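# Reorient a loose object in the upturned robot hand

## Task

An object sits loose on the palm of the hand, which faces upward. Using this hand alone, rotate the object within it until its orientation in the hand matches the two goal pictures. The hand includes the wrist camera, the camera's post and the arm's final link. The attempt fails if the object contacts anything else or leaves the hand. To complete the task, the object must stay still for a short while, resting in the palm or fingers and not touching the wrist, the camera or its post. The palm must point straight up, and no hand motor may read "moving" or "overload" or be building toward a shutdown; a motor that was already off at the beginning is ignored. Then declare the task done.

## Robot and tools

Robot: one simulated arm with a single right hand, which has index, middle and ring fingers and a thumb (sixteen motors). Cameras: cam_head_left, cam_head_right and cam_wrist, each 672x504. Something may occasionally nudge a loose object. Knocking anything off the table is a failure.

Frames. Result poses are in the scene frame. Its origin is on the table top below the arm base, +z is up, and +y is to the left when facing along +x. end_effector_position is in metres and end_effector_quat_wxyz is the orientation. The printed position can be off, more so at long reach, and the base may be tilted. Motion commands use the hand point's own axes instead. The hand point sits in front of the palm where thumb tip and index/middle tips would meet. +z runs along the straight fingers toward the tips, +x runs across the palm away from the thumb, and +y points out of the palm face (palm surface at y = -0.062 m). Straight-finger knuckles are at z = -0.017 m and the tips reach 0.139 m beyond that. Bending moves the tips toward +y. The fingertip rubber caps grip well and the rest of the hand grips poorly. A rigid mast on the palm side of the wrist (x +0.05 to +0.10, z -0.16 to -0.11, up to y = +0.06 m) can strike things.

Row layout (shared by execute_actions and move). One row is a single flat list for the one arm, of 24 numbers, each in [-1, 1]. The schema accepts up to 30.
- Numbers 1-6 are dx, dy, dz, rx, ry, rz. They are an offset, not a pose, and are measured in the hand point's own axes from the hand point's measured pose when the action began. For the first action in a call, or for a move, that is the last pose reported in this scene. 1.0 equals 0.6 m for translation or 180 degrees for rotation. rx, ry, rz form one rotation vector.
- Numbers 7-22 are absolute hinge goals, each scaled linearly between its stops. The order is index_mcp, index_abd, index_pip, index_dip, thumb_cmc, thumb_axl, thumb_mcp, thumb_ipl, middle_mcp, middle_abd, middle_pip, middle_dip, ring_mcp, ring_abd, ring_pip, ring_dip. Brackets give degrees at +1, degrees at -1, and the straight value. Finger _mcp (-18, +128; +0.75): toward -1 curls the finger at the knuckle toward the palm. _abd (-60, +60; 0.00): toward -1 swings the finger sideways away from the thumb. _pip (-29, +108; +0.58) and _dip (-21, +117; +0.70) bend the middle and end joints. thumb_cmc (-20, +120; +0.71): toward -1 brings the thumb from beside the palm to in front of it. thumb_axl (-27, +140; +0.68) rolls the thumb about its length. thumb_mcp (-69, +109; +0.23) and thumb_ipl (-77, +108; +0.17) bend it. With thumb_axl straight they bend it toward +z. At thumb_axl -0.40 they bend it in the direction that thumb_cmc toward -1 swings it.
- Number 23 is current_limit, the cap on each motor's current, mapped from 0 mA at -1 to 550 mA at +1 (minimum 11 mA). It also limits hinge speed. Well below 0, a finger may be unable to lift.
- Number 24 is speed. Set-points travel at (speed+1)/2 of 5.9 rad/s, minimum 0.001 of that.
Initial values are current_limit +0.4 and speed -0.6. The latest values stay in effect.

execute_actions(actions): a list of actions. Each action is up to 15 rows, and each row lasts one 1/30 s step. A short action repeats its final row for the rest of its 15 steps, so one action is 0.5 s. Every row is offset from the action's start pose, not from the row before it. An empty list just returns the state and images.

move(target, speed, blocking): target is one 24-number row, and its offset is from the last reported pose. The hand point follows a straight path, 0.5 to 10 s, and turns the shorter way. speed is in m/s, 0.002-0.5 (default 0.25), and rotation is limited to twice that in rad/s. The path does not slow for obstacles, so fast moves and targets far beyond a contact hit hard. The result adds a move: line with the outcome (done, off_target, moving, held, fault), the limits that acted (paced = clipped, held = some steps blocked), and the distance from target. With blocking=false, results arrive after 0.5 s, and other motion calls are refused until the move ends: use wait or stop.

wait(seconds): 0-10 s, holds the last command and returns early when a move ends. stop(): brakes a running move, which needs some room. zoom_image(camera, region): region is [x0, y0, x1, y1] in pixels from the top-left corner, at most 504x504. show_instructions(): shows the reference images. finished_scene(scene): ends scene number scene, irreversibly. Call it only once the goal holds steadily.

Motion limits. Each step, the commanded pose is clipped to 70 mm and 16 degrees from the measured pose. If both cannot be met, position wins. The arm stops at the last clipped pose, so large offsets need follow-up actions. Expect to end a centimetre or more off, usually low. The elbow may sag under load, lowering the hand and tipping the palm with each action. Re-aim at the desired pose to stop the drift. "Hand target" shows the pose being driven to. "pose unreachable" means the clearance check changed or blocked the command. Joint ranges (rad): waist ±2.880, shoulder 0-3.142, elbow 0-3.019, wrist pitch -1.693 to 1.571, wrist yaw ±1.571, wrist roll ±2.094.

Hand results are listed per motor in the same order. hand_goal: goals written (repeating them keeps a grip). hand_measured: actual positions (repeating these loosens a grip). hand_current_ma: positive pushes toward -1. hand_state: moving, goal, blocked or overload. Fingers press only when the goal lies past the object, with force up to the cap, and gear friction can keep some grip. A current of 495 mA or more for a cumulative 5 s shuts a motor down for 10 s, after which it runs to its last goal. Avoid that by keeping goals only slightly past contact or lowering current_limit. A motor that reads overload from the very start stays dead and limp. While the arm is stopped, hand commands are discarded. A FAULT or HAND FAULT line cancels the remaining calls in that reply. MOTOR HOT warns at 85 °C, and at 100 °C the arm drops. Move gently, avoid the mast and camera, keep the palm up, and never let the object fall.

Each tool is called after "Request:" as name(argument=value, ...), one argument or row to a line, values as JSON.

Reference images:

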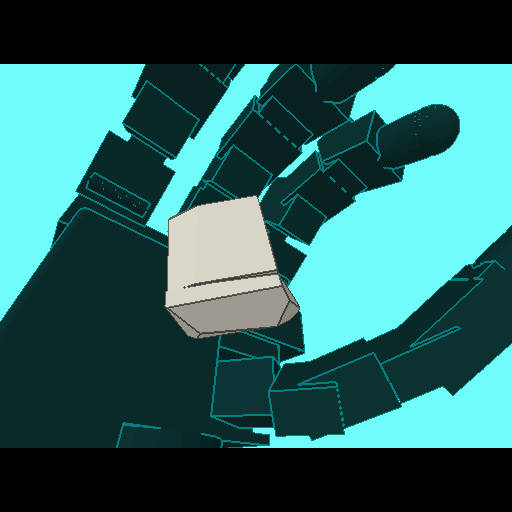

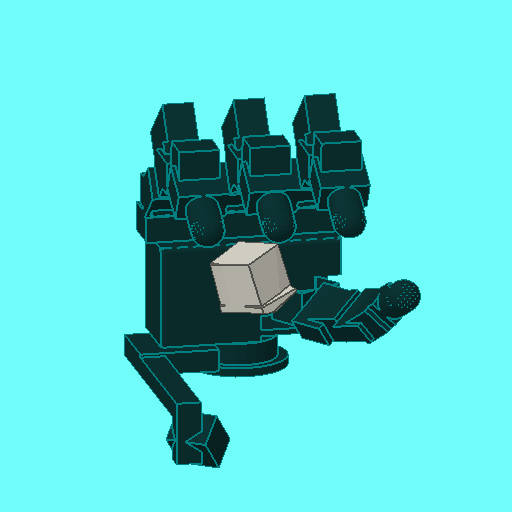

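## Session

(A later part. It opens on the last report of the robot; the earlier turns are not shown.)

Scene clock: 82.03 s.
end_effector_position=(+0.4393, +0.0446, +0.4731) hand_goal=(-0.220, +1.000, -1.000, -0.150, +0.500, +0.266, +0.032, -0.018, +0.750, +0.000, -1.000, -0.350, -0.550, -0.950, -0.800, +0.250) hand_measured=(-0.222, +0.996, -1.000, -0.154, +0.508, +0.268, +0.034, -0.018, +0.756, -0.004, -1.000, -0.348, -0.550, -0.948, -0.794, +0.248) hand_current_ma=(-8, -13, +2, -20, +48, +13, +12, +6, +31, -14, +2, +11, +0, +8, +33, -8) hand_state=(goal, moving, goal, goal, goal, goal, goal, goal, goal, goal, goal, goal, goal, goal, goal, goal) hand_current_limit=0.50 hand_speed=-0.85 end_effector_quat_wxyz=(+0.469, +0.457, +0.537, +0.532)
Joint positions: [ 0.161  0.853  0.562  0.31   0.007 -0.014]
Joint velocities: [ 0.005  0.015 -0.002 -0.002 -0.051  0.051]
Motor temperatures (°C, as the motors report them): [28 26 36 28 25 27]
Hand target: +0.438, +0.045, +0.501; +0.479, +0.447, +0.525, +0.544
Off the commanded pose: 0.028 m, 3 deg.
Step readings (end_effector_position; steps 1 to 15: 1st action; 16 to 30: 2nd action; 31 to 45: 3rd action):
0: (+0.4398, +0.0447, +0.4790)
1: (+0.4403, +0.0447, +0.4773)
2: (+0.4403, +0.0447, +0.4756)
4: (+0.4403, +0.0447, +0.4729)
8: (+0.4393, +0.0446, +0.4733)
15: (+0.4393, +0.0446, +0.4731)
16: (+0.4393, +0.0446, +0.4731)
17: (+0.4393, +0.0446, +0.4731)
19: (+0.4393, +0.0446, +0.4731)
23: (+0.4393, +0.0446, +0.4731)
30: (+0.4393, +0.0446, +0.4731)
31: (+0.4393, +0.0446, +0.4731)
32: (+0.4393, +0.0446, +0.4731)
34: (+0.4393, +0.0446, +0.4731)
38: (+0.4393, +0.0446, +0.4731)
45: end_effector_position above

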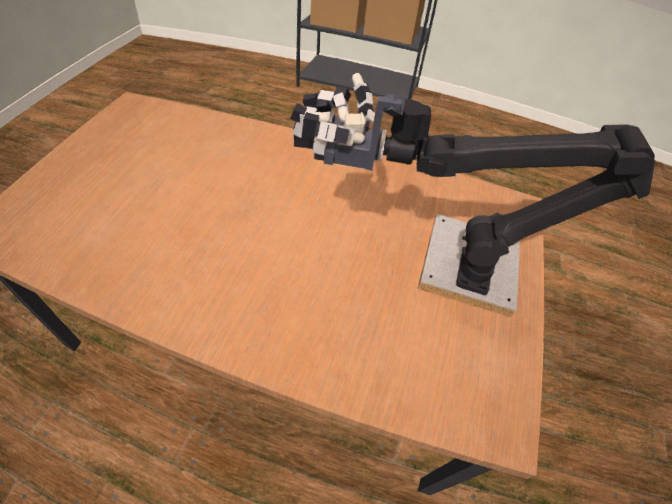

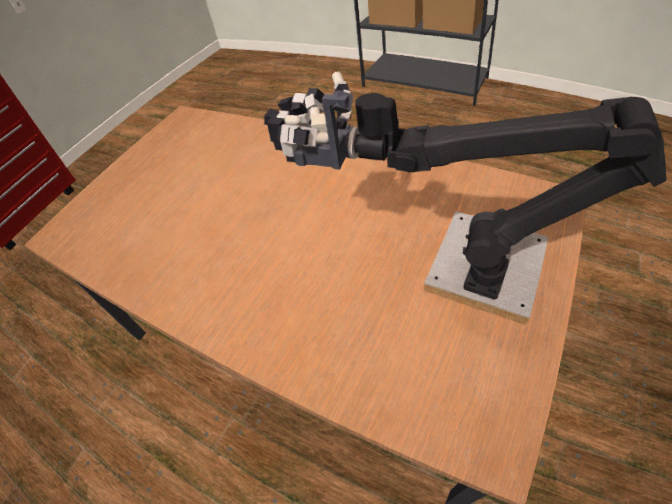

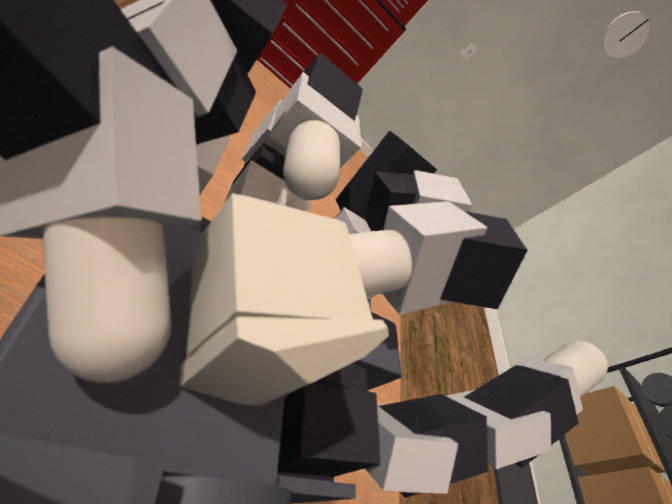

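Request:
execute_actions(
  actions=[
    [[0,0.047,0,-0.014,0,0,-0.4,0.9,-0.85,0,0.5,0.266,0.032,-0.018,0.3,0,-0.4,0.1,-0.5,-0.9,-0.85,0.1,0.5,-0.4]],
    [[0,0.047,0,-0.014,0,0,-0.4,0.9,-0.85,0,0.5,0.266,0.032,-0.018,-0.3,0,-0.5,0.1,-0.5,-0.9,-0.85,0.1,0.5,-0.5]],
    [[0,0.047,0,-0.014,0,0,-0.4,0.9,-0.85,0,0.5,0.266,0.032,-0.018,-0.42,0,-0.6,0.1,-0.36,-1,-0.95,0.1,0.5,-0.8]],
  ],
)

Scene clock: 83.77 s.
end_effector_position=(+0.4393, +0.0446, +0.4731) hand_goal=(-0.400, +0.900, -0.850, +0.000, +0.500, +0.266, +0.032, -0.018, -0.420, +0.000, -0.600, +0.100, -0.360, -1.000, -0.950, +0.100) hand_measured=(-0.404, +0.892, -0.838, +0.004, +0.508, +0.268, +0.034, -0.018, -0.280, -0.004, -0.536, +0.112, -0.416, -0.950, -0.886, +0.114) hand_current_ma=(-24, -37, +70, +18, +48, +13, +12, +6, +412, -14, +323, +74, -299, +222, +324, +68) hand_state=(goal, goal, goal, goal, goal, goal, goal, goal, blocked, goal, blocked, goal, blocked, blocked, blocked, goal) hand_current_limit=0.50 hand_speed=-0.80 end_effector_quat_wxyz=(+0.469, +0.457, +0.537, +0.532)
Joint positions: [ 0.161  0.853  0.562  0.31   0.007 -0.014]
Joint velocities: [-0.005 -0.005 -0.017 -0.002  0.007 -0.051]
Motor temperatures (°C, as the motors report them): [28 26 36 28 25 27]
Hand target: +0.438, +0.045, +0.501; +0.479, +0.447, +0.525, +0.544
Off the commanded pose: 0.028 m, 3 deg.
Step readings (end_effector_position; steps 1 to 15: 1st action; 16 to 30: 2nd action; 31 to 45: 3rd action):
0: (+0.4393, +0.0446, +0.4731)
1: (+0.4393, +0.0446, +0.4731)
2: (+0.4393, +0.0446, +0.4731)
4: (+0.4393, +0.0446, +0.4731)
8: (+0.4393, +0.0446, +0.4731)
15: (+0.4393, +0.0446, +0.4731)
16: (+0.4393, +0.0446, +0.4731)
17: (+0.4393, +0.0446, +0.4731)
19: (+0.4393, +0.0446, +0.4731)
23: (+0.4393, +0.0446, +0.4731)
30: (+0.4393, +0.0446, +0.4731)
31: (+0.4393, +0.0446, +0.4731)
32: (+0.4393, +0.0446, +0.4731)
34: (+0.4393, +0.0446, +0.4731)
38: (+0.4393, +0.0446, +0.4731)
45: end_effector_position above

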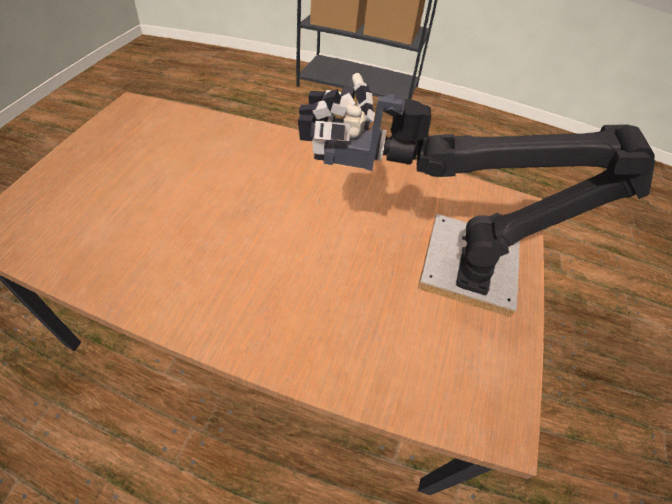

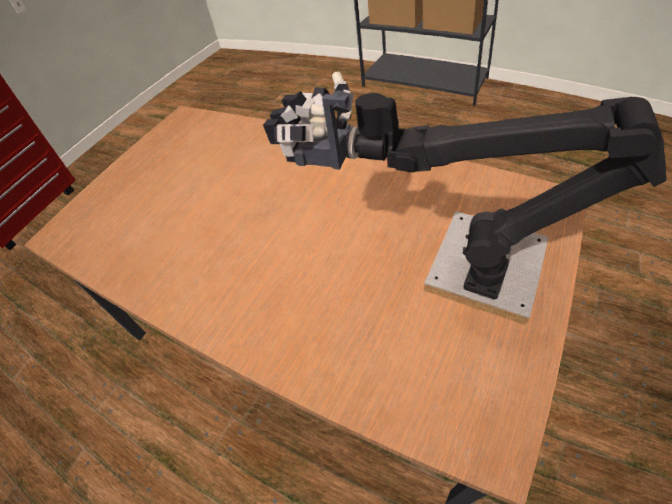

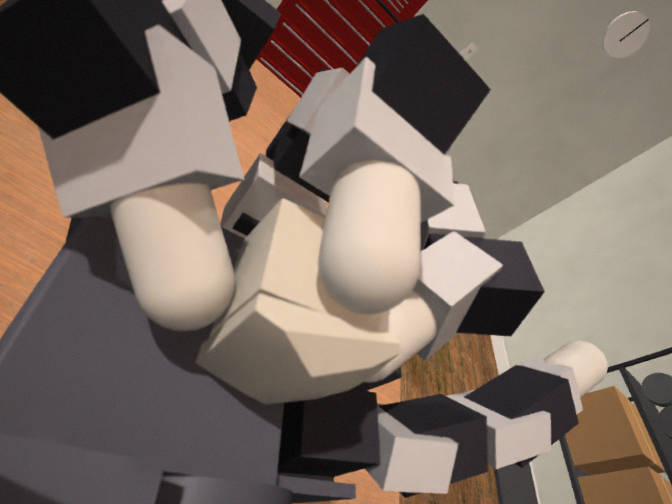

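Index supports underneath; withdraw it.

Request:
execute_actions(
  actions=[
    [[0,0.047,0,-0.014,0,0,-0.4,1,-0.6,0.15,0.5,0.266,0.032,-0.018,-0.36,0.15,-0.58,0.1,-0.3,-1,-0.93,0.1,0.5,-0.8]],
    [[0,0.047,0,-0.014,0,0,-0.4,1,-0.6,0.15,0.5,0.266,0.032,-0.018,-0.36,0.15,-0.58,0.1,-0.3,-1,-0.93,0.1,0.5,-0.8]],
  ],
)

Scene clock: 84.90 s.
end_effector_position=(+0.4393, +0.0446, +0.4731) hand_goal=(-0.400, +1.000, -0.600, +0.150, +0.500, +0.266, +0.032, -0.018, -0.360, +0.150, -0.580, +0.100, -0.300, -1.000, -0.930, +0.100) hand_measured=(-0.406, +1.000, -0.606, +0.146, +0.508, +0.268, +0.034, -0.018, -0.284, +0.142, -0.536, +0.116, -0.322, -0.976, -0.908, +0.112) hand_current_ma=(-31, -4, -30, -19, +48, +13, +12, +6, +410, -34, +223, +95, -121, +104, +115, +63) hand_state=(goal, goal, goal, goal, goal, goal, goal, goal, blocked, goal, blocked, goal, blocked, blocked, blocked, goal) hand_current_limit=0.50 hand_speed=-0.80 end_effector_quat_wxyz=(+0.469, +0.457, +0.537, +0.532)
Joint positions: [ 0.161  0.853  0.562  0.31   0.007 -0.014]
Joint velocities: [-0.015 -0.015  0.017  0.002 -0.081 -0.037]
Motor temperatures (°C, as the motors report them): [28 26 36 28 25 27]
Hand target: +0.438, +0.045, +0.501; +0.479, +0.447, +0.525, +0.544
Off the commanded pose: 0.028 m, 3 deg.
Step readings (end_effector_position; steps 1 to 15: 1st action; 16 to 30: 2nd action):
0: (+0.4393, +0.0446, +0.4731)
1: (+0.4393, +0.0446, +0.4731)
2: (+0.4393, +0.0446, +0.4731)
4: (+0.4393, +0.0446, +0.4731)
8: (+0.4393, +0.0446, +0.4731)
15: (+0.4393, +0.0446, +0.4731)
16: (+0.4393, +0.0446, +0.4731)
17: (+0.4393, +0.0446, +0.4731)
19: (+0.4393, +0.0446, +0.4731)
23: (+0.4393, +0.0446, +0.4731)
30: end_effector_position above

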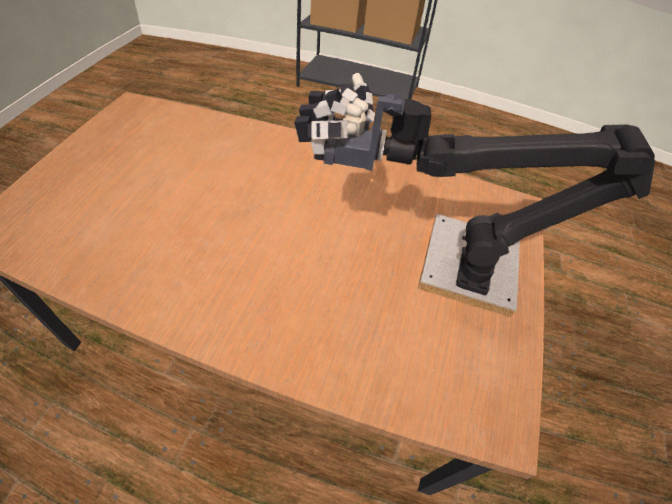

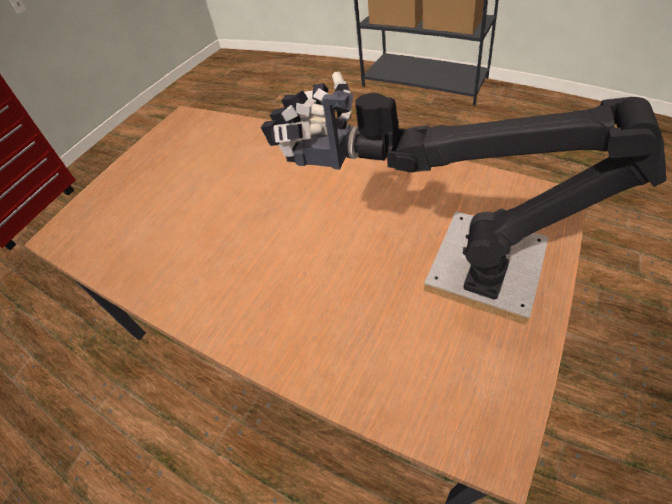

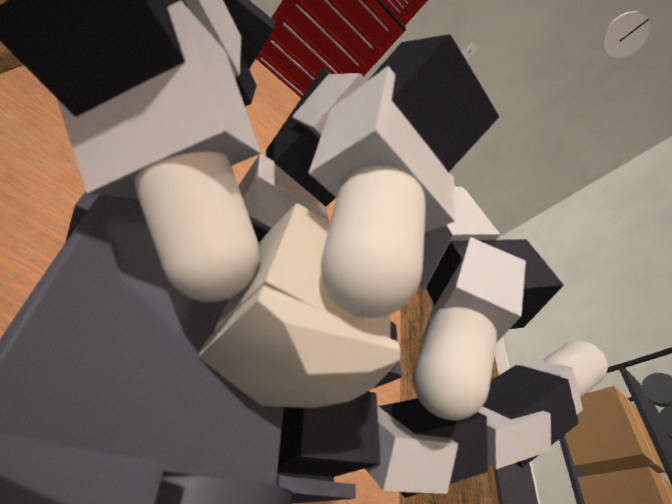

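Request:
execute_actions(
  actions=[
    [[0,0.047,0,-0.014,0,0,-0.05,0.3,-0.5,0.15,0.5,0.266,0.032,-0.018,0.3,0,-0.3,0.1,-0.45,-0.95,-0.8,0.1,0.5,-0.4]],
    [[0,0.047,0,-0.014,0,0,-0.25,-0.3,-0.45,0.15,0.5,0.266,0.032,-0.018,0.5,0,-0.3,0.1,-0.42,-1,-0.95,0.1,0.5,-0.5]],
    [[0,0.047,0,-0.014,0,0,-0.5,-0.3,-0.42,0.2,0.5,0.266,0.032,-0.018,0.5,0,-0.3,0.1,-0.35,-1,-1,0.1,0.5,-0.75]],
  ],
)

Scene clock: 86.60 s.
end_effector_position=(+0.4393, +0.0446, +0.4731) hand_goal=(-0.500, -0.300, -0.420, +0.200, +0.500, +0.266, +0.032, -0.018, +0.500, +0.000, -0.300, +0.100, -0.350, -1.000, -1.000, +0.100) hand_measured=(-0.452, -0.294, -0.414, +0.198, +0.508, +0.268, +0.034, -0.018, +0.508, +0.002, -0.302, +0.102, -0.354, -0.998, -0.998, +0.102) hand_current_ma=(+259, +34, +47, -3, +48, +13, +12, +6, +40, +14, -12, +11, -26, +10, +10, +13) hand_state=(moving, moving, moving, moving, goal, goal, goal, goal, goal, goal, goal, goal, goal, goal, goal, goal) hand_current_limit=0.50 hand_speed=-0.75 end_effector_quat_wxyz=(+0.469, +0.457, +0.537, +0.532)
Joint positions: [ 0.161  0.853  0.562  0.31   0.007 -0.014]
Joint velocities: [-0.005 -0.024 -0.007 -0.012 -0.007 -0.037]
Motor temperatures (°C, as the motors report them): [28 26 36 28 25 27]
Hand target: +0.438, +0.045, +0.501; +0.479, +0.447, +0.525, +0.544
Off the commanded pose: 0.028 m, 3 deg.
Step readings (end_effector_position; steps 1 to 15: 1st action; 16 to 30: 2nd action; 31 to 45: 3rd action):
0: (+0.4393, +0.0446, +0.4731)
1: (+0.4393, +0.0446, +0.4731)
2: (+0.4393, +0.0446, +0.4731)
4: (+0.4393, +0.0446, +0.4731)
8: (+0.4393, +0.0446, +0.4731)
15: (+0.4393, +0.0446, +0.4731)
16: (+0.4393, +0.0446, +0.4731)
17: (+0.4393, +0.0446, +0.4731)
19: (+0.4393, +0.0446, +0.4731)
23: (+0.4393, +0.0446, +0.4731)
30: (+0.4393, +0.0446, +0.4731)
31: (+0.4393, +0.0446, +0.4731)
32: (+0.4393, +0.0446, +0.4731)
34: (+0.4393, +0.0446, +0.4731)
38: (+0.4393, +0.0446, +0.4731)
45: end_effector_position above

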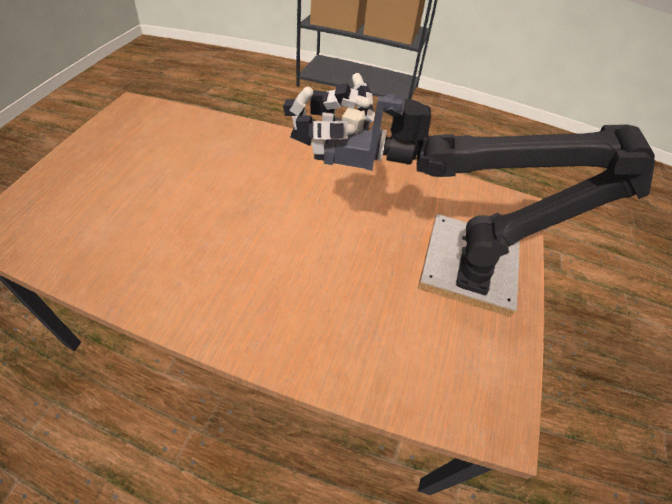

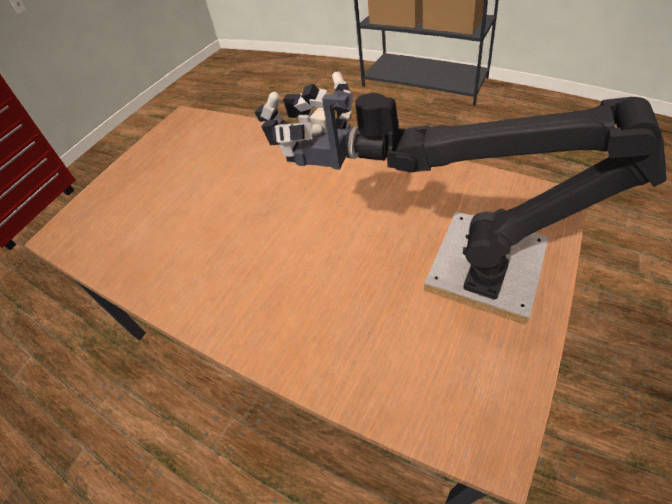

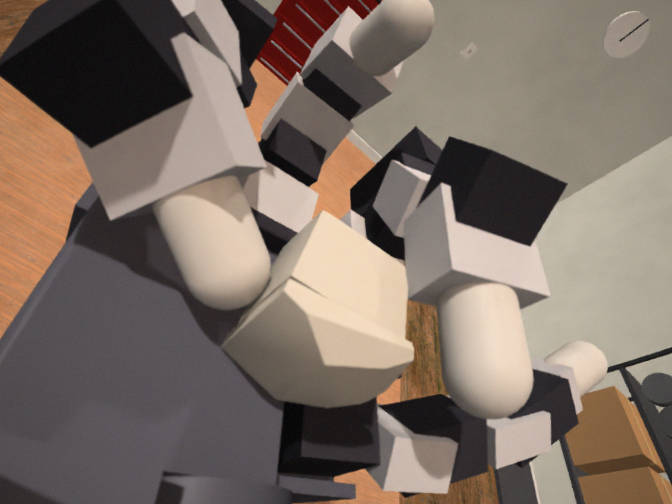

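Request:
execute_actions(
  actions=[
    [[0,0.047,0,-0.014,0,0,-0.1,0,-0.6,0.05,0.5,0.266,0.032,-0.018,0.5,0,-0.3,0.1,-0.37,-1,-1,0.1,0.5,-0.5]],
    [[0,0.047,0,-0.014,0,0,-0.2,0.2,-0.75,0,0.5,0.266,0.032,-0.018,0.5,0,-0.3,0.1,-0.37,-1,-1,0.1,0.5,-0.75]],
    [[0,0.047,0,-0.014,0,0,-0.33,0.25,-0.82,0,0.5,0.266,0.032,-0.018,0.5,0,-0.3,0.1,-0.25,-1,-1,0.1,0.5,-0.8]],
  ],
)

Scene clock: 88.30 s.
end_effector_position=(+0.4393, +0.0446, +0.4731) hand_goal=(-0.330, +0.250, -0.820, +0.000, +0.500, +0.266, +0.032, -0.018, +0.500, +0.000, -0.300, +0.100, -0.250, -1.000, -1.000, +0.100) hand_measured=(-0.328, +0.248, -0.820, +0.002, +0.508, +0.268, +0.034, -0.018, +0.508, +0.002, -0.302, +0.102, -0.252, -0.998, -0.998, +0.102) hand_current_ma=(+15, -12, -1, +12, +48, +13, +12, +6, +40, +14, -12, +11, -12, +10, +6, +13) hand_state=(goal, goal, goal, goal, goal, goal, goal, goal, goal, goal, goal, goal, goal, goal, goal, goal) hand_current_limit=0.50 hand_speed=-0.80 end_effector_quat_wxyz=(+0.469, +0.457, +0.537, +0.532)
Joint positions: [ 0.161  0.853  0.562  0.31   0.007 -0.014]
Joint velocities: [-0.005 -0.015 -0.012  0.007 -0.081 -0.037]
Motor temperatures (°C, as the motors report them): [28 26 36 28 25 27]
Hand target: +0.438, +0.045, +0.501; +0.479, +0.447, +0.525, +0.544
Off the commanded pose: 0.028 m, 3 deg.
Step readings (end_effector_position; steps 1 to 15: 1st action; 16 to 30: 2nd action; 31 to 45: 3rd action):
0: (+0.4393, +0.0446, +0.4731)
1: (+0.4393, +0.0446, +0.4731)
2: (+0.4393, +0.0446, +0.4731)
4: (+0.4393, +0.0446, +0.4731)
8: (+0.4393, +0.0446, +0.4731)
15: (+0.4393, +0.0446, +0.4731)
16: (+0.4393, +0.0446, +0.4731)
17: (+0.4393, +0.0446, +0.4731)
19: (+0.4393, +0.0446, +0.4731)
23: (+0.4393, +0.0446, +0.4731)
30: (+0.4393, +0.0446, +0.4731)
31: (+0.4393, +0.0446, +0.4731)
32: (+0.4393, +0.0446, +0.4731)
34: (+0.4393, +0.0446, +0.4731)
38: (+0.4393, +0.0446, +0.4731)
45: end_effector_position above

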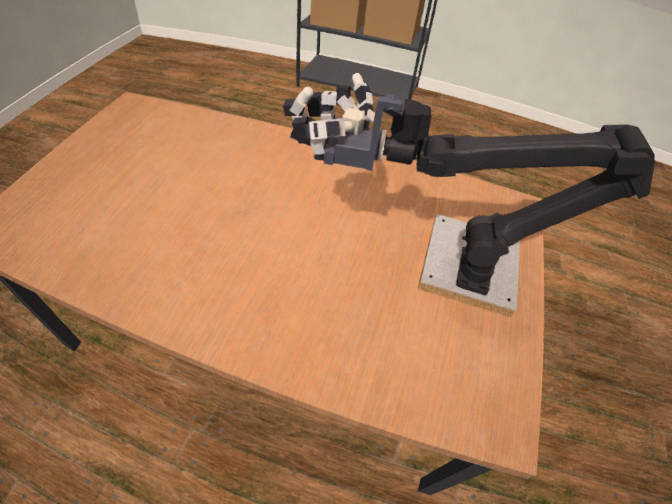

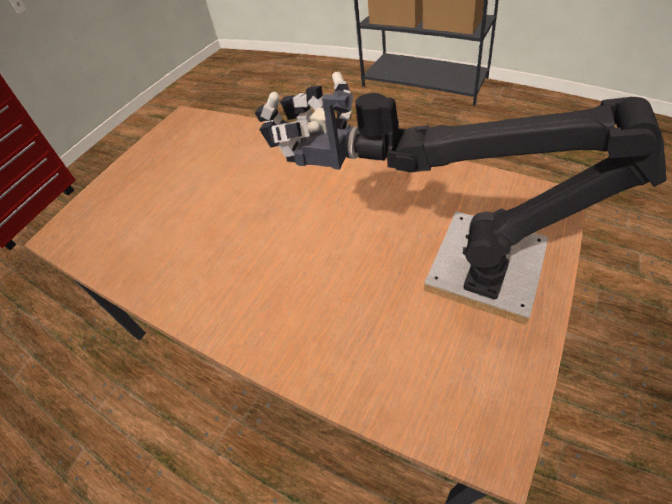

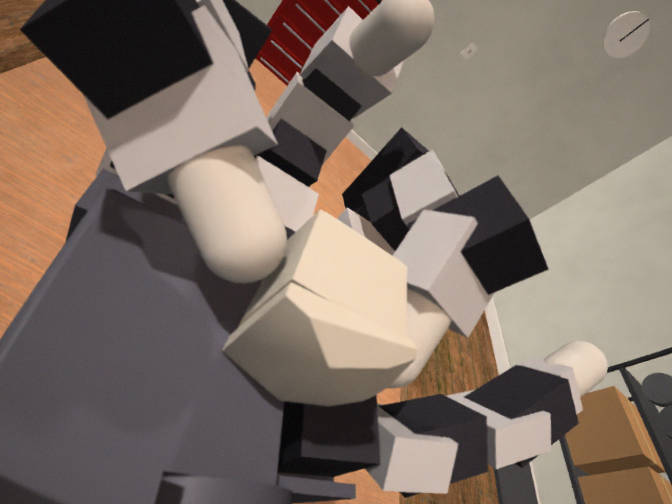

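Request:
execute_actions(
  actions=[
    [[0,0.047,0,-0.014,0,0,-0.33,0.7,-0.92,-0.05,0.5,0.266,0.032,-0.018,0.2,0,-0.4,0.1,-0.5,-0.9,-0.65,0.2,0.5,-0.6]],
    [[0,0.047,0,-0.014,0,0,-0.3,1,-1,-0.02,0.5,0.266,0.032,-0.018,-0.1,0,-0.5,0.1,-0.55,-0.9,-0.72,0.2,0.5,-0.7]],
    [[0,0.047,0,-0.014,0,0,-0.4,1,-0.65,0.15,0.5,0.266,0.032,-0.018,-0.25,0,-0.55,0.1,-0.55,-0.9,-0.72,0.2,0.5,-0.65]],
  ],
)

Request:
execute_actions(
  actions=[
    [[0,0.047,0,-0.014,0,0,-0.4,1,-0.65,0.15,0.5,0.266,0.032,-0.018,-0.36,0,-0.68,0.05,-0.55,-0.9,-0.75,0.2,0.5,-0.8]],
  ],
)

Scene clock: 90.00 s.
end_effector_position=(+0.4393, +0.0446, +0.4731) hand_goal=(-0.400, +1.000, -0.650, +0.150, +0.500, +0.266, +0.032, -0.018, -0.250, +0.000, -0.550, +0.100, -0.550, -0.900, -0.720, +0.200) hand_measured=(-0.398, +0.998, -0.660, +0.146, +0.508, +0.268, +0.034, -0.018, -0.240, +0.002, -0.550, +0.102, -0.550, -0.906, -0.720, +0.196) hand_current_ma=(+9, -5, -24, -19, +48, +13, +12, +6, +53, +13, +1, +11, -1, -29, +5, -17) hand_state=(goal, goal, moving, goal, goal, goal, goal, goal, goal, goal, goal, goal, goal, goal, goal, goal) hand_current_limit=0.50 hand_speed=-0.65 end_effector_quat_wxyz=(+0.469, +0.457, +0.537, +0.532)
Joint positions: [ 0.161  0.853  0.562  0.31   0.007 -0.014]
Joint velocities: [ 0.005 -0.005  0.012  0.022  0.007 -0.066]
Motor temperatures (°C, as the motors report them): [28 26 36 28 25 27]
Hand target: +0.438, +0.045, +0.501; +0.479, +0.447, +0.525, +0.544
Off the commanded pose: 0.028 m, 3 deg.
Step readings (end_effector_position; steps 1 to 15: 1st action; 16 to 30: 2nd action; 31 to 45: 3rd action):
0: (+0.4393, +0.0446, +0.4731)
1: (+0.4393, +0.0446, +0.4731)
2: (+0.4393, +0.0446, +0.4731)
4: (+0.4393, +0.0446, +0.4731)
8: (+0.4393, +0.0446, +0.4731)
15: (+0.4393, +0.0446, +0.4731)
16: (+0.4393, +0.0446, +0.4731)
17: (+0.4393, +0.0446, +0.4731)
19: (+0.4393, +0.0446, +0.4731)
23: (+0.4393, +0.0446, +0.4731)
30: (+0.4393, +0.0446, +0.4731)
31: (+0.4393, +0.0446, +0.4731)
32: (+0.4393, +0.0446, +0.4731)
34: (+0.4393, +0.0446, +0.4731)
38: (+0.4393, +0.0446, +0.4731)
45: end_effector_position above

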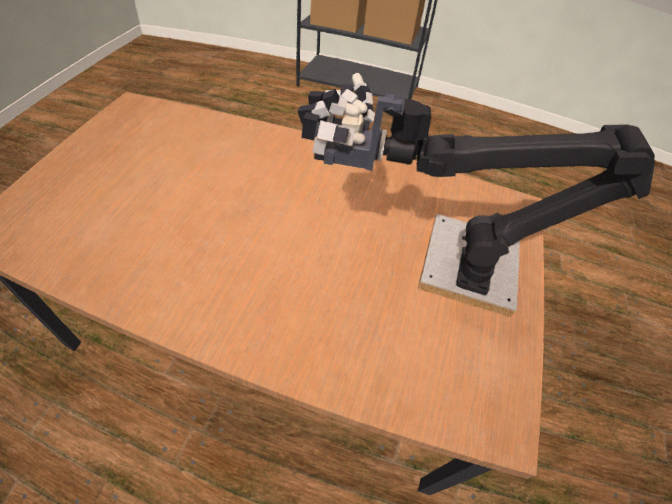

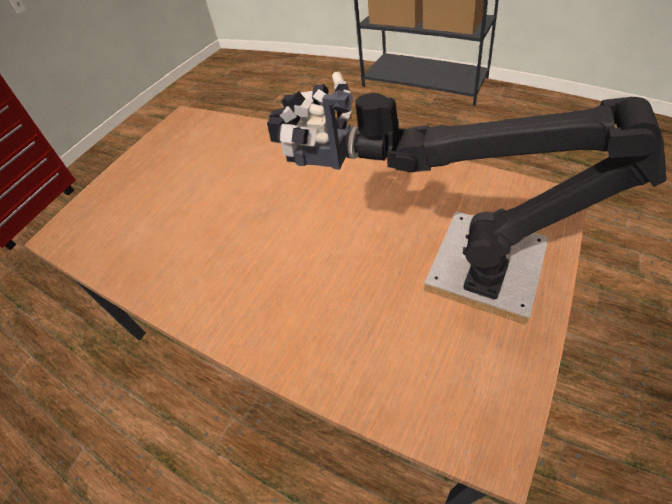

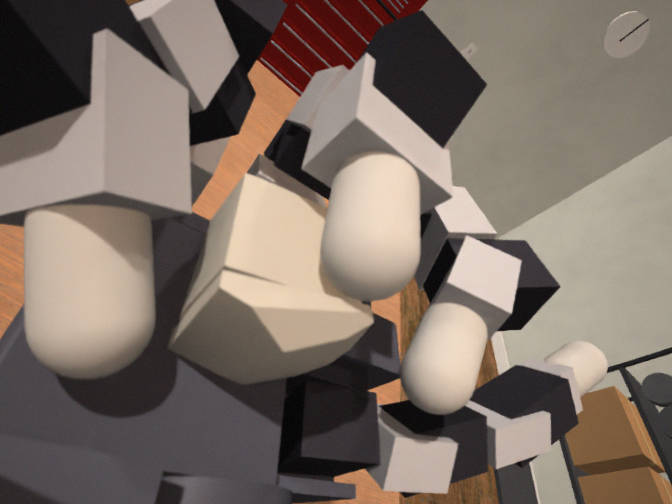

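Scene clock: 90.50 s.
end_effector_position=(+0.4393, +0.0446, +0.4731) hand_goal=(-0.400, +1.000, -0.650, +0.150, +0.500, +0.266, +0.032, -0.018, -0.360, +0.000, -0.680, +0.050, -0.550, -0.900, -0.750, +0.200) hand_measured=(-0.398, +0.998, -0.656, +0.146, +0.508, +0.268, +0.034, -0.018, -0.244, +0.002, -0.550, +0.090, -0.550, -0.906, -0.748, +0.196) hand_current_ma=(+9, -5, -30, -19, +48, +13, +12, +6, +412, +13, +413, +229, -1, -29, +5, -17) hand_state=(goal, goal, goal, goal, goal, goal, goal, goal, blocked, goal, blocked, blocked, goal, goal, goal, goal) hand_current_limit=0.50 hand_speed=-0.80 end_effector_quat_wxyz=(+0.469, +0.457, +0.537, +0.532)
Joint positions: [ 0.161  0.853  0.562  0.31   0.007 -0.014]
Joint velocities: [ 0.005 -0.005 -0.002 -0.007 -0.007  0.022]
Motor temperatures (°C, as the motors report them): [28 26 36 28 25 27]
Hand target: +0.438, +0.045, +0.501; +0.479, +0.447, +0.525, +0.544
Off the commanded pose: 0.028 m, 3 deg.
Step readings (end_effector_position):
0: (+0.4393, +0.0446, +0.4731)
1: (+0.4393, +0.0446, +0.4731)
2: (+0.4393, +0.0446, +0.4731)
4: (+0.4393, +0.0446, +0.4731)
8: (+0.4393, +0.0446, +0.4731)
15: end_effector_position above

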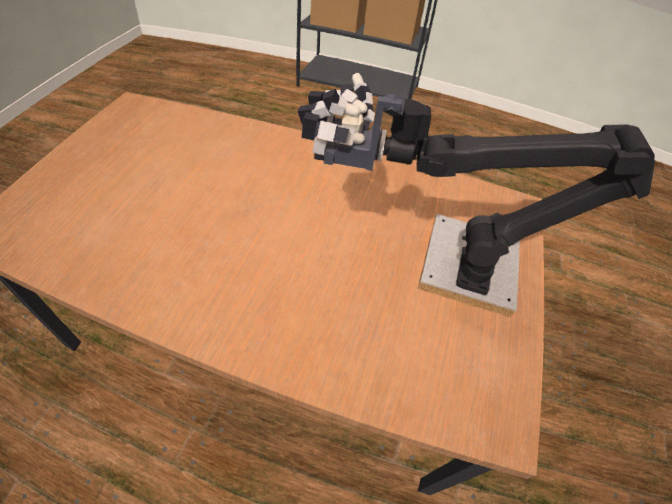

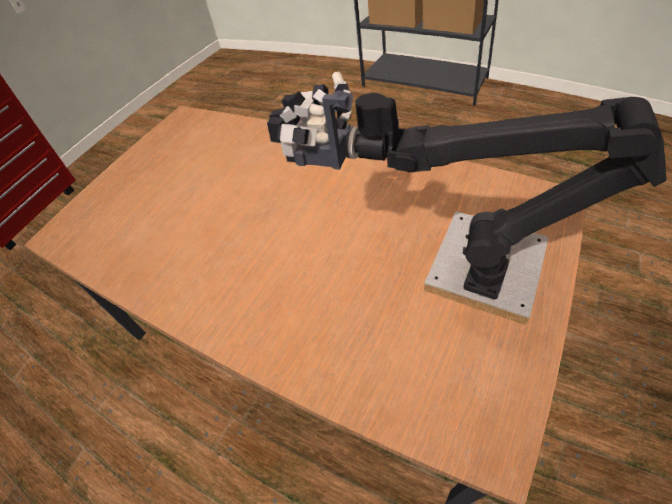

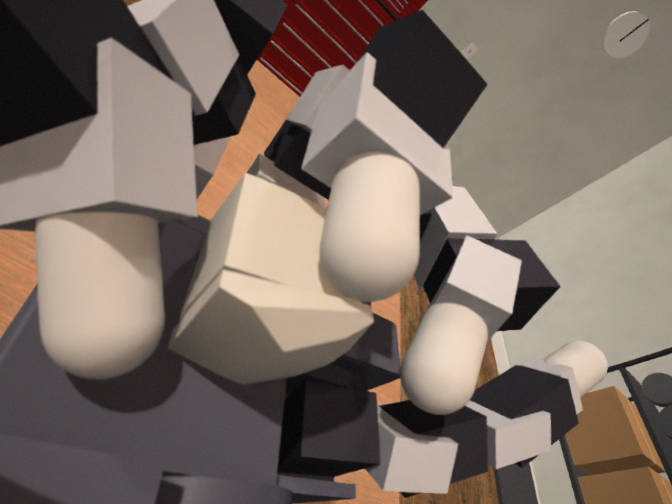

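Request:
execute_actions(
  actions=[
    [[0,0.047,0,-0.014,0,0,-0.4,1,-0.65,0.15,0.5,0.266,0.032,-0.018,0.1,0,-0.4,0.1,-0.5,-0.9,-0.65,0.2,0.5,-0.6]],
    [[0,0.047,0,-0.014,0,0,-0.4,1,-0.65,0.15,0.5,0.266,0.032,-0.018,0.1,0,-0.4,0.1,-0.5,-0.9,-0.65,0.2,0.5,-0.6]],
  ],
)

Scene clock: 92.33 s.
end_effector_position=(+0.4393, +0.0446, +0.4731) hand_goal=(-0.400, +1.000, -0.650, +0.150, +0.500, +0.266, +0.032, -0.018, +0.100, +0.000, -0.400, +0.100, -0.500, -0.900, -0.650, +0.200) hand_measured=(-0.398, +0.998, -0.656, +0.146, +0.508, +0.268, +0.034, -0.018, +0.104, +0.002, -0.406, +0.102, -0.508, -0.906, -0.656, +0.196) hand_current_ma=(+9, -5, -30, -19, +48, +13, +12, +6, +17, +13, -30, +11, -39, -29, -33, -17) hand_state=(goal, goal, goal, goal, goal, goal, goal, goal, goal, goal, goal, goal, goal, goal, goal, goal) hand_current_limit=0.50 hand_speed=-0.60 end_effector_quat_wxyz=(+0.469, +0.457, +0.537, +0.532)
Joint positions: [ 0.161  0.853  0.562  0.31   0.007 -0.014]
Joint velocities: [-0.005  0.005  0.007 -0.002 -0.037 -0.007]
Motor temperatures (°C, as the motors report them): [28 26 37 28 25 27]
Hand target: +0.438, +0.045, +0.501; +0.479, +0.447, +0.525, +0.544
Off the commanded pose: 0.028 m, 3 deg.
Step readings (end_effector_position; steps 1 to 15: 1st action; 16 to 30: 2nd action):
0: (+0.4393, +0.0446, +0.4731)
1: (+0.4393, +0.0446, +0.4731)
2: (+0.4393, +0.0446, +0.4731)
4: (+0.4393, +0.0446, +0.4731)
8: (+0.4393, +0.0446, +0.4731)
15: (+0.4393, +0.0446, +0.4731)
16: (+0.4393, +0.0446, +0.4731)
17: (+0.4393, +0.0446, +0.4731)
19: (+0.4393, +0.0446, +0.4731)
23: (+0.4393, +0.0446, +0.4731)
30: end_effector_position above

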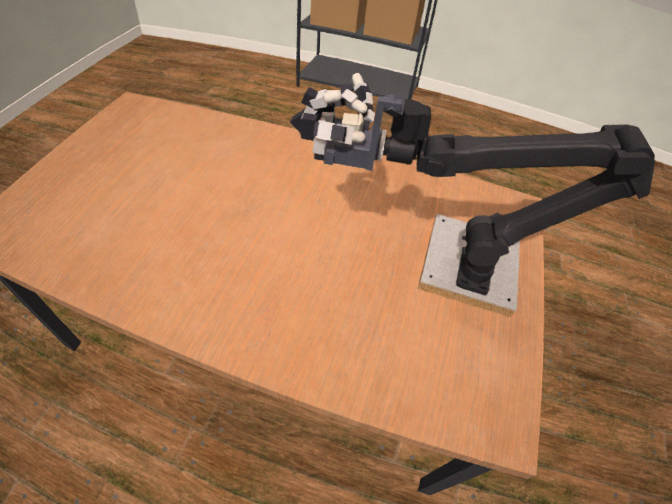

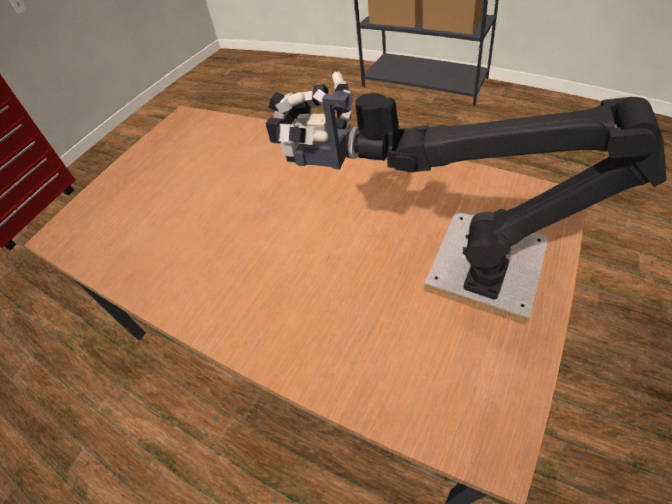

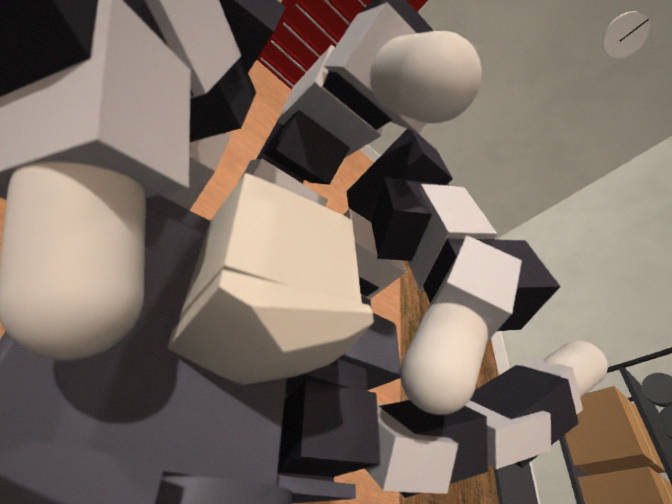

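Request:
execute_actions(
  actions=[
    [[0,0.047,0,-0.014,0,0,-0.3,1,-0.85,0.1,0.5,0.266,0.032,-0.018,0.3,0,-0.2,0.1,-0.45,-0.9,-0.85,0,0.5,-0.6]],
    [[0,0.047,0,-0.014,0,0,-0.3,1,-0.95,0.1,0.5,0.266,0.032,-0.018,0.3,0,-0.2,0.1,-0.42,-0.9,-0.98,-0.05,0.5,-0.7]],
    [[0,0.047,0,-0.014,0,0,-0.3,1,-0.95,0.1,0.5,0.266,0.032,-0.018,0.3,0,-0.2,0.1,-0.42,-0.9,-0.98,-0.05,0.5,-0.7]],
  ],
)

Request:
execute_actions(
  actions=[
    [[0,0.047,0,-0.014,0,0,-0.45,0.9,-0.95,0.05,0.5,0.266,0.032,-0.018,0.3,0,-0.2,0.1,-0.25,-1,-1,0,0.5,-0.85]],
    [[0,0.047,0,-0.014,0,0,-0.45,0.9,-0.95,0.05,0.5,0.266,0.032,-0.018,0.3,0,-0.2,0.1,-0.25,-1,-1,0,0.5,-0.85]],
  ],
)

Scene clock: 94.13 s.
end_effector_position=(+0.4393, +0.0446, +0.4731) hand_goal=(-0.300, +1.000, -0.950, +0.100, +0.500, +0.266, +0.032, -0.018, +0.300, +0.000, -0.200, +0.100, -0.420, -0.900, -0.980, -0.050) hand_measured=(-0.290, +1.000, -0.866, +0.116, +0.508, +0.268, +0.034, -0.018, +0.306, +0.002, -0.202, +0.102, -0.426, -0.894, -0.858, -0.020) hand_current_ma=(+58, -4, +412, +77, +48, +13, +12, +6, +33, +13, -15, +11, -29, +22, +413, +155) hand_state=(goal, goal, blocked, goal, goal, goal, goal, goal, goal, goal, goal, goal, goal, goal, blocked, blocked) hand_current_limit=0.50 hand_speed=-0.70 end_effector_quat_wxyz=(+0.469, +0.457, +0.537, +0.532)
Joint positions: [ 0.161  0.853  0.562  0.31   0.007 -0.014]
Joint velocities: [ 0.005 -0.015 -0.017  0.002 -0.037 -0.022]
Motor temperatures (°C, as the motors report them): [28 26 37 28 25 27]
Hand target: +0.438, +0.045, +0.501; +0.479, +0.447, +0.525, +0.544
Off the commanded pose: 0.028 m, 3 deg.
Step readings (end_effector_position; steps 1 to 15: 1st action; 16 to 30: 2nd action; 31 to 45: 3rd action):
0: (+0.4393, +0.0446, +0.4731)
1: (+0.4393, +0.0446, +0.4731)
2: (+0.4393, +0.0446, +0.4731)
4: (+0.4393, +0.0446, +0.4731)
8: (+0.4393, +0.0446, +0.4731)
15: (+0.4393, +0.0446, +0.4731)
16: (+0.4393, +0.0446, +0.4731)
17: (+0.4393, +0.0446, +0.4731)
19: (+0.4393, +0.0446, +0.4731)
23: (+0.4393, +0.0446, +0.4731)
30: (+0.4393, +0.0446, +0.4731)
31: (+0.4393, +0.0446, +0.4731)
32: (+0.4393, +0.0446, +0.4731)
34: (+0.4393, +0.0446, +0.4731)
38: (+0.4393, +0.0446, +0.4731)
45: end_effector_position above

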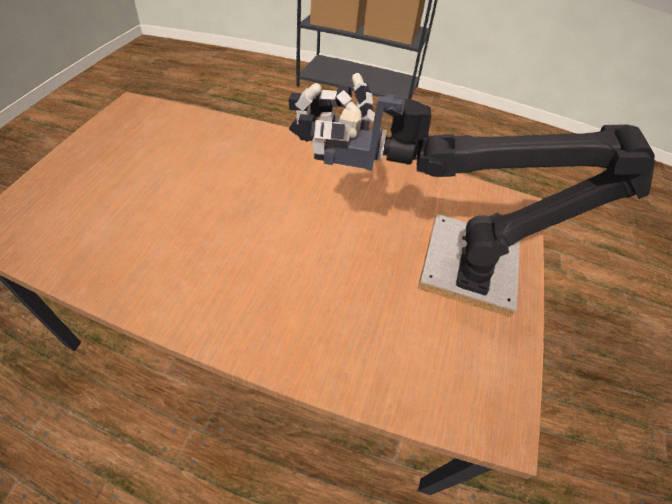

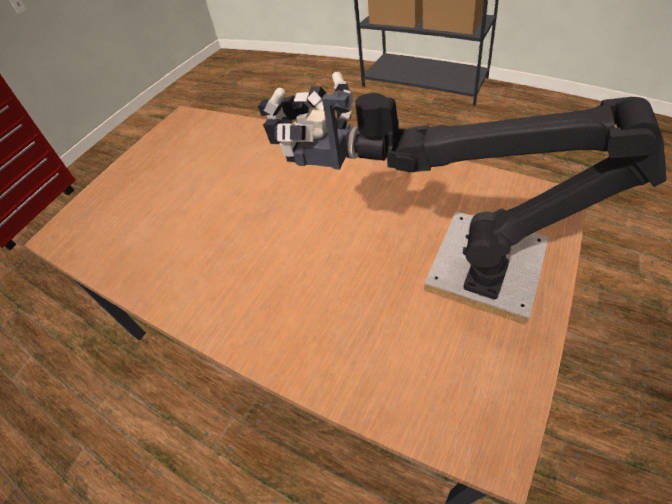

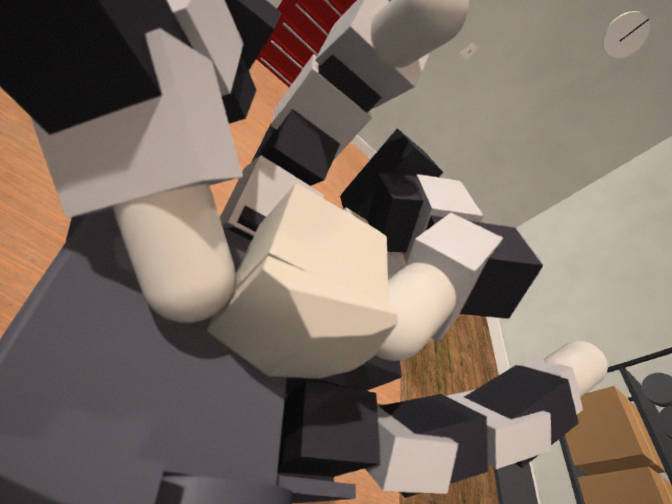

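Scene clock: 95.13 s.
end_effector_position=(+0.4393, +0.0446, +0.4731) hand_goal=(-0.450, +0.900, -0.950, +0.050, +0.500, +0.266, +0.032, -0.018, +0.300, +0.000, -0.200, +0.100, -0.250, -1.000, -1.000, +0.000) hand_measured=(-0.402, +0.906, -0.846, +0.096, +0.508, +0.268, +0.034, -0.018, +0.306, +0.002, -0.202, +0.102, -0.256, -0.958, -0.886, +0.014) hand_current_ma=(+252, +27, +412, +233, +48, +13, +12, +6, +33, +13, -15, +11, -28, +181, +413, +70) hand_state=(blocked, goal, blocked, blocked, goal, goal, goal, goal, goal, goal, goal, goal, goal, blocked, blocked, goal) hand_current_limit=0.50 hand_speed=-0.85 end_effector_quat_wxyz=(+0.469, +0.457, +0.537, +0.532)
Joint positions: [ 0.161  0.853  0.562  0.31   0.007 -0.014]
Joint velocities: [-0.005 -0.005  0.007 -0.012  0.007 -0.037]
Motor temperatures (°C, as the motors report them): [28 26 37 28 25 27]
Hand target: +0.438, +0.045, +0.501; +0.479, +0.447, +0.525, +0.544
Off the commanded pose: 0.028 m, 3 deg.
Step readings (end_effector_position; steps 1 to 15: 1st action; 16 to 30: 2nd action):
0: (+0.4393, +0.0446, +0.4731)
1: (+0.4393, +0.0446, +0.4731)
2: (+0.4393, +0.0446, +0.4731)
4: (+0.4393, +0.0446, +0.4731)
8: (+0.4393, +0.0446, +0.4731)
15: (+0.4393, +0.0446, +0.4731)
16: (+0.4393, +0.0446, +0.4731)
17: (+0.4393, +0.0446, +0.4731)
19: (+0.4393, +0.0446, +0.4731)
23: (+0.4393, +0.0446, +0.4731)
30: end_effector_position above

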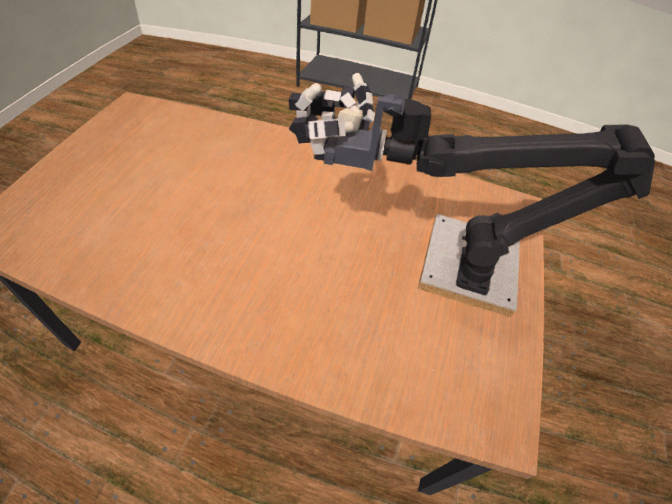

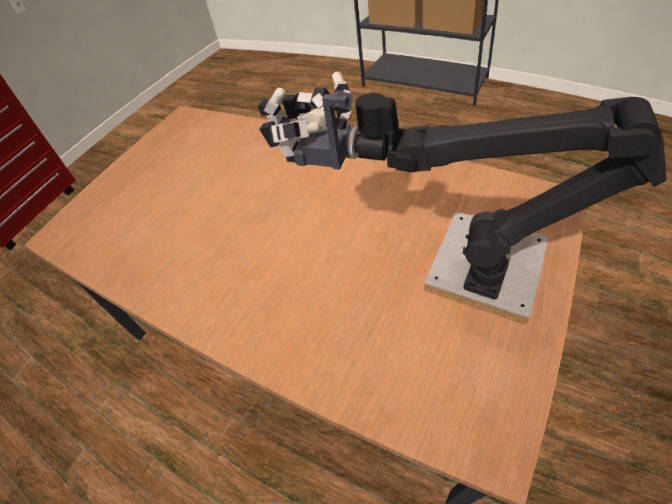

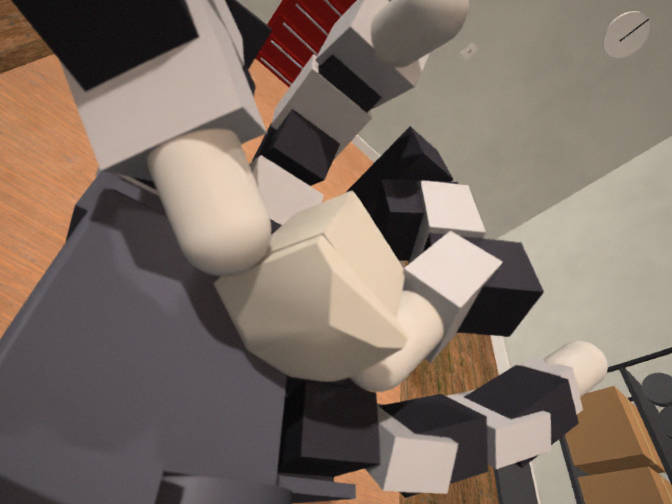

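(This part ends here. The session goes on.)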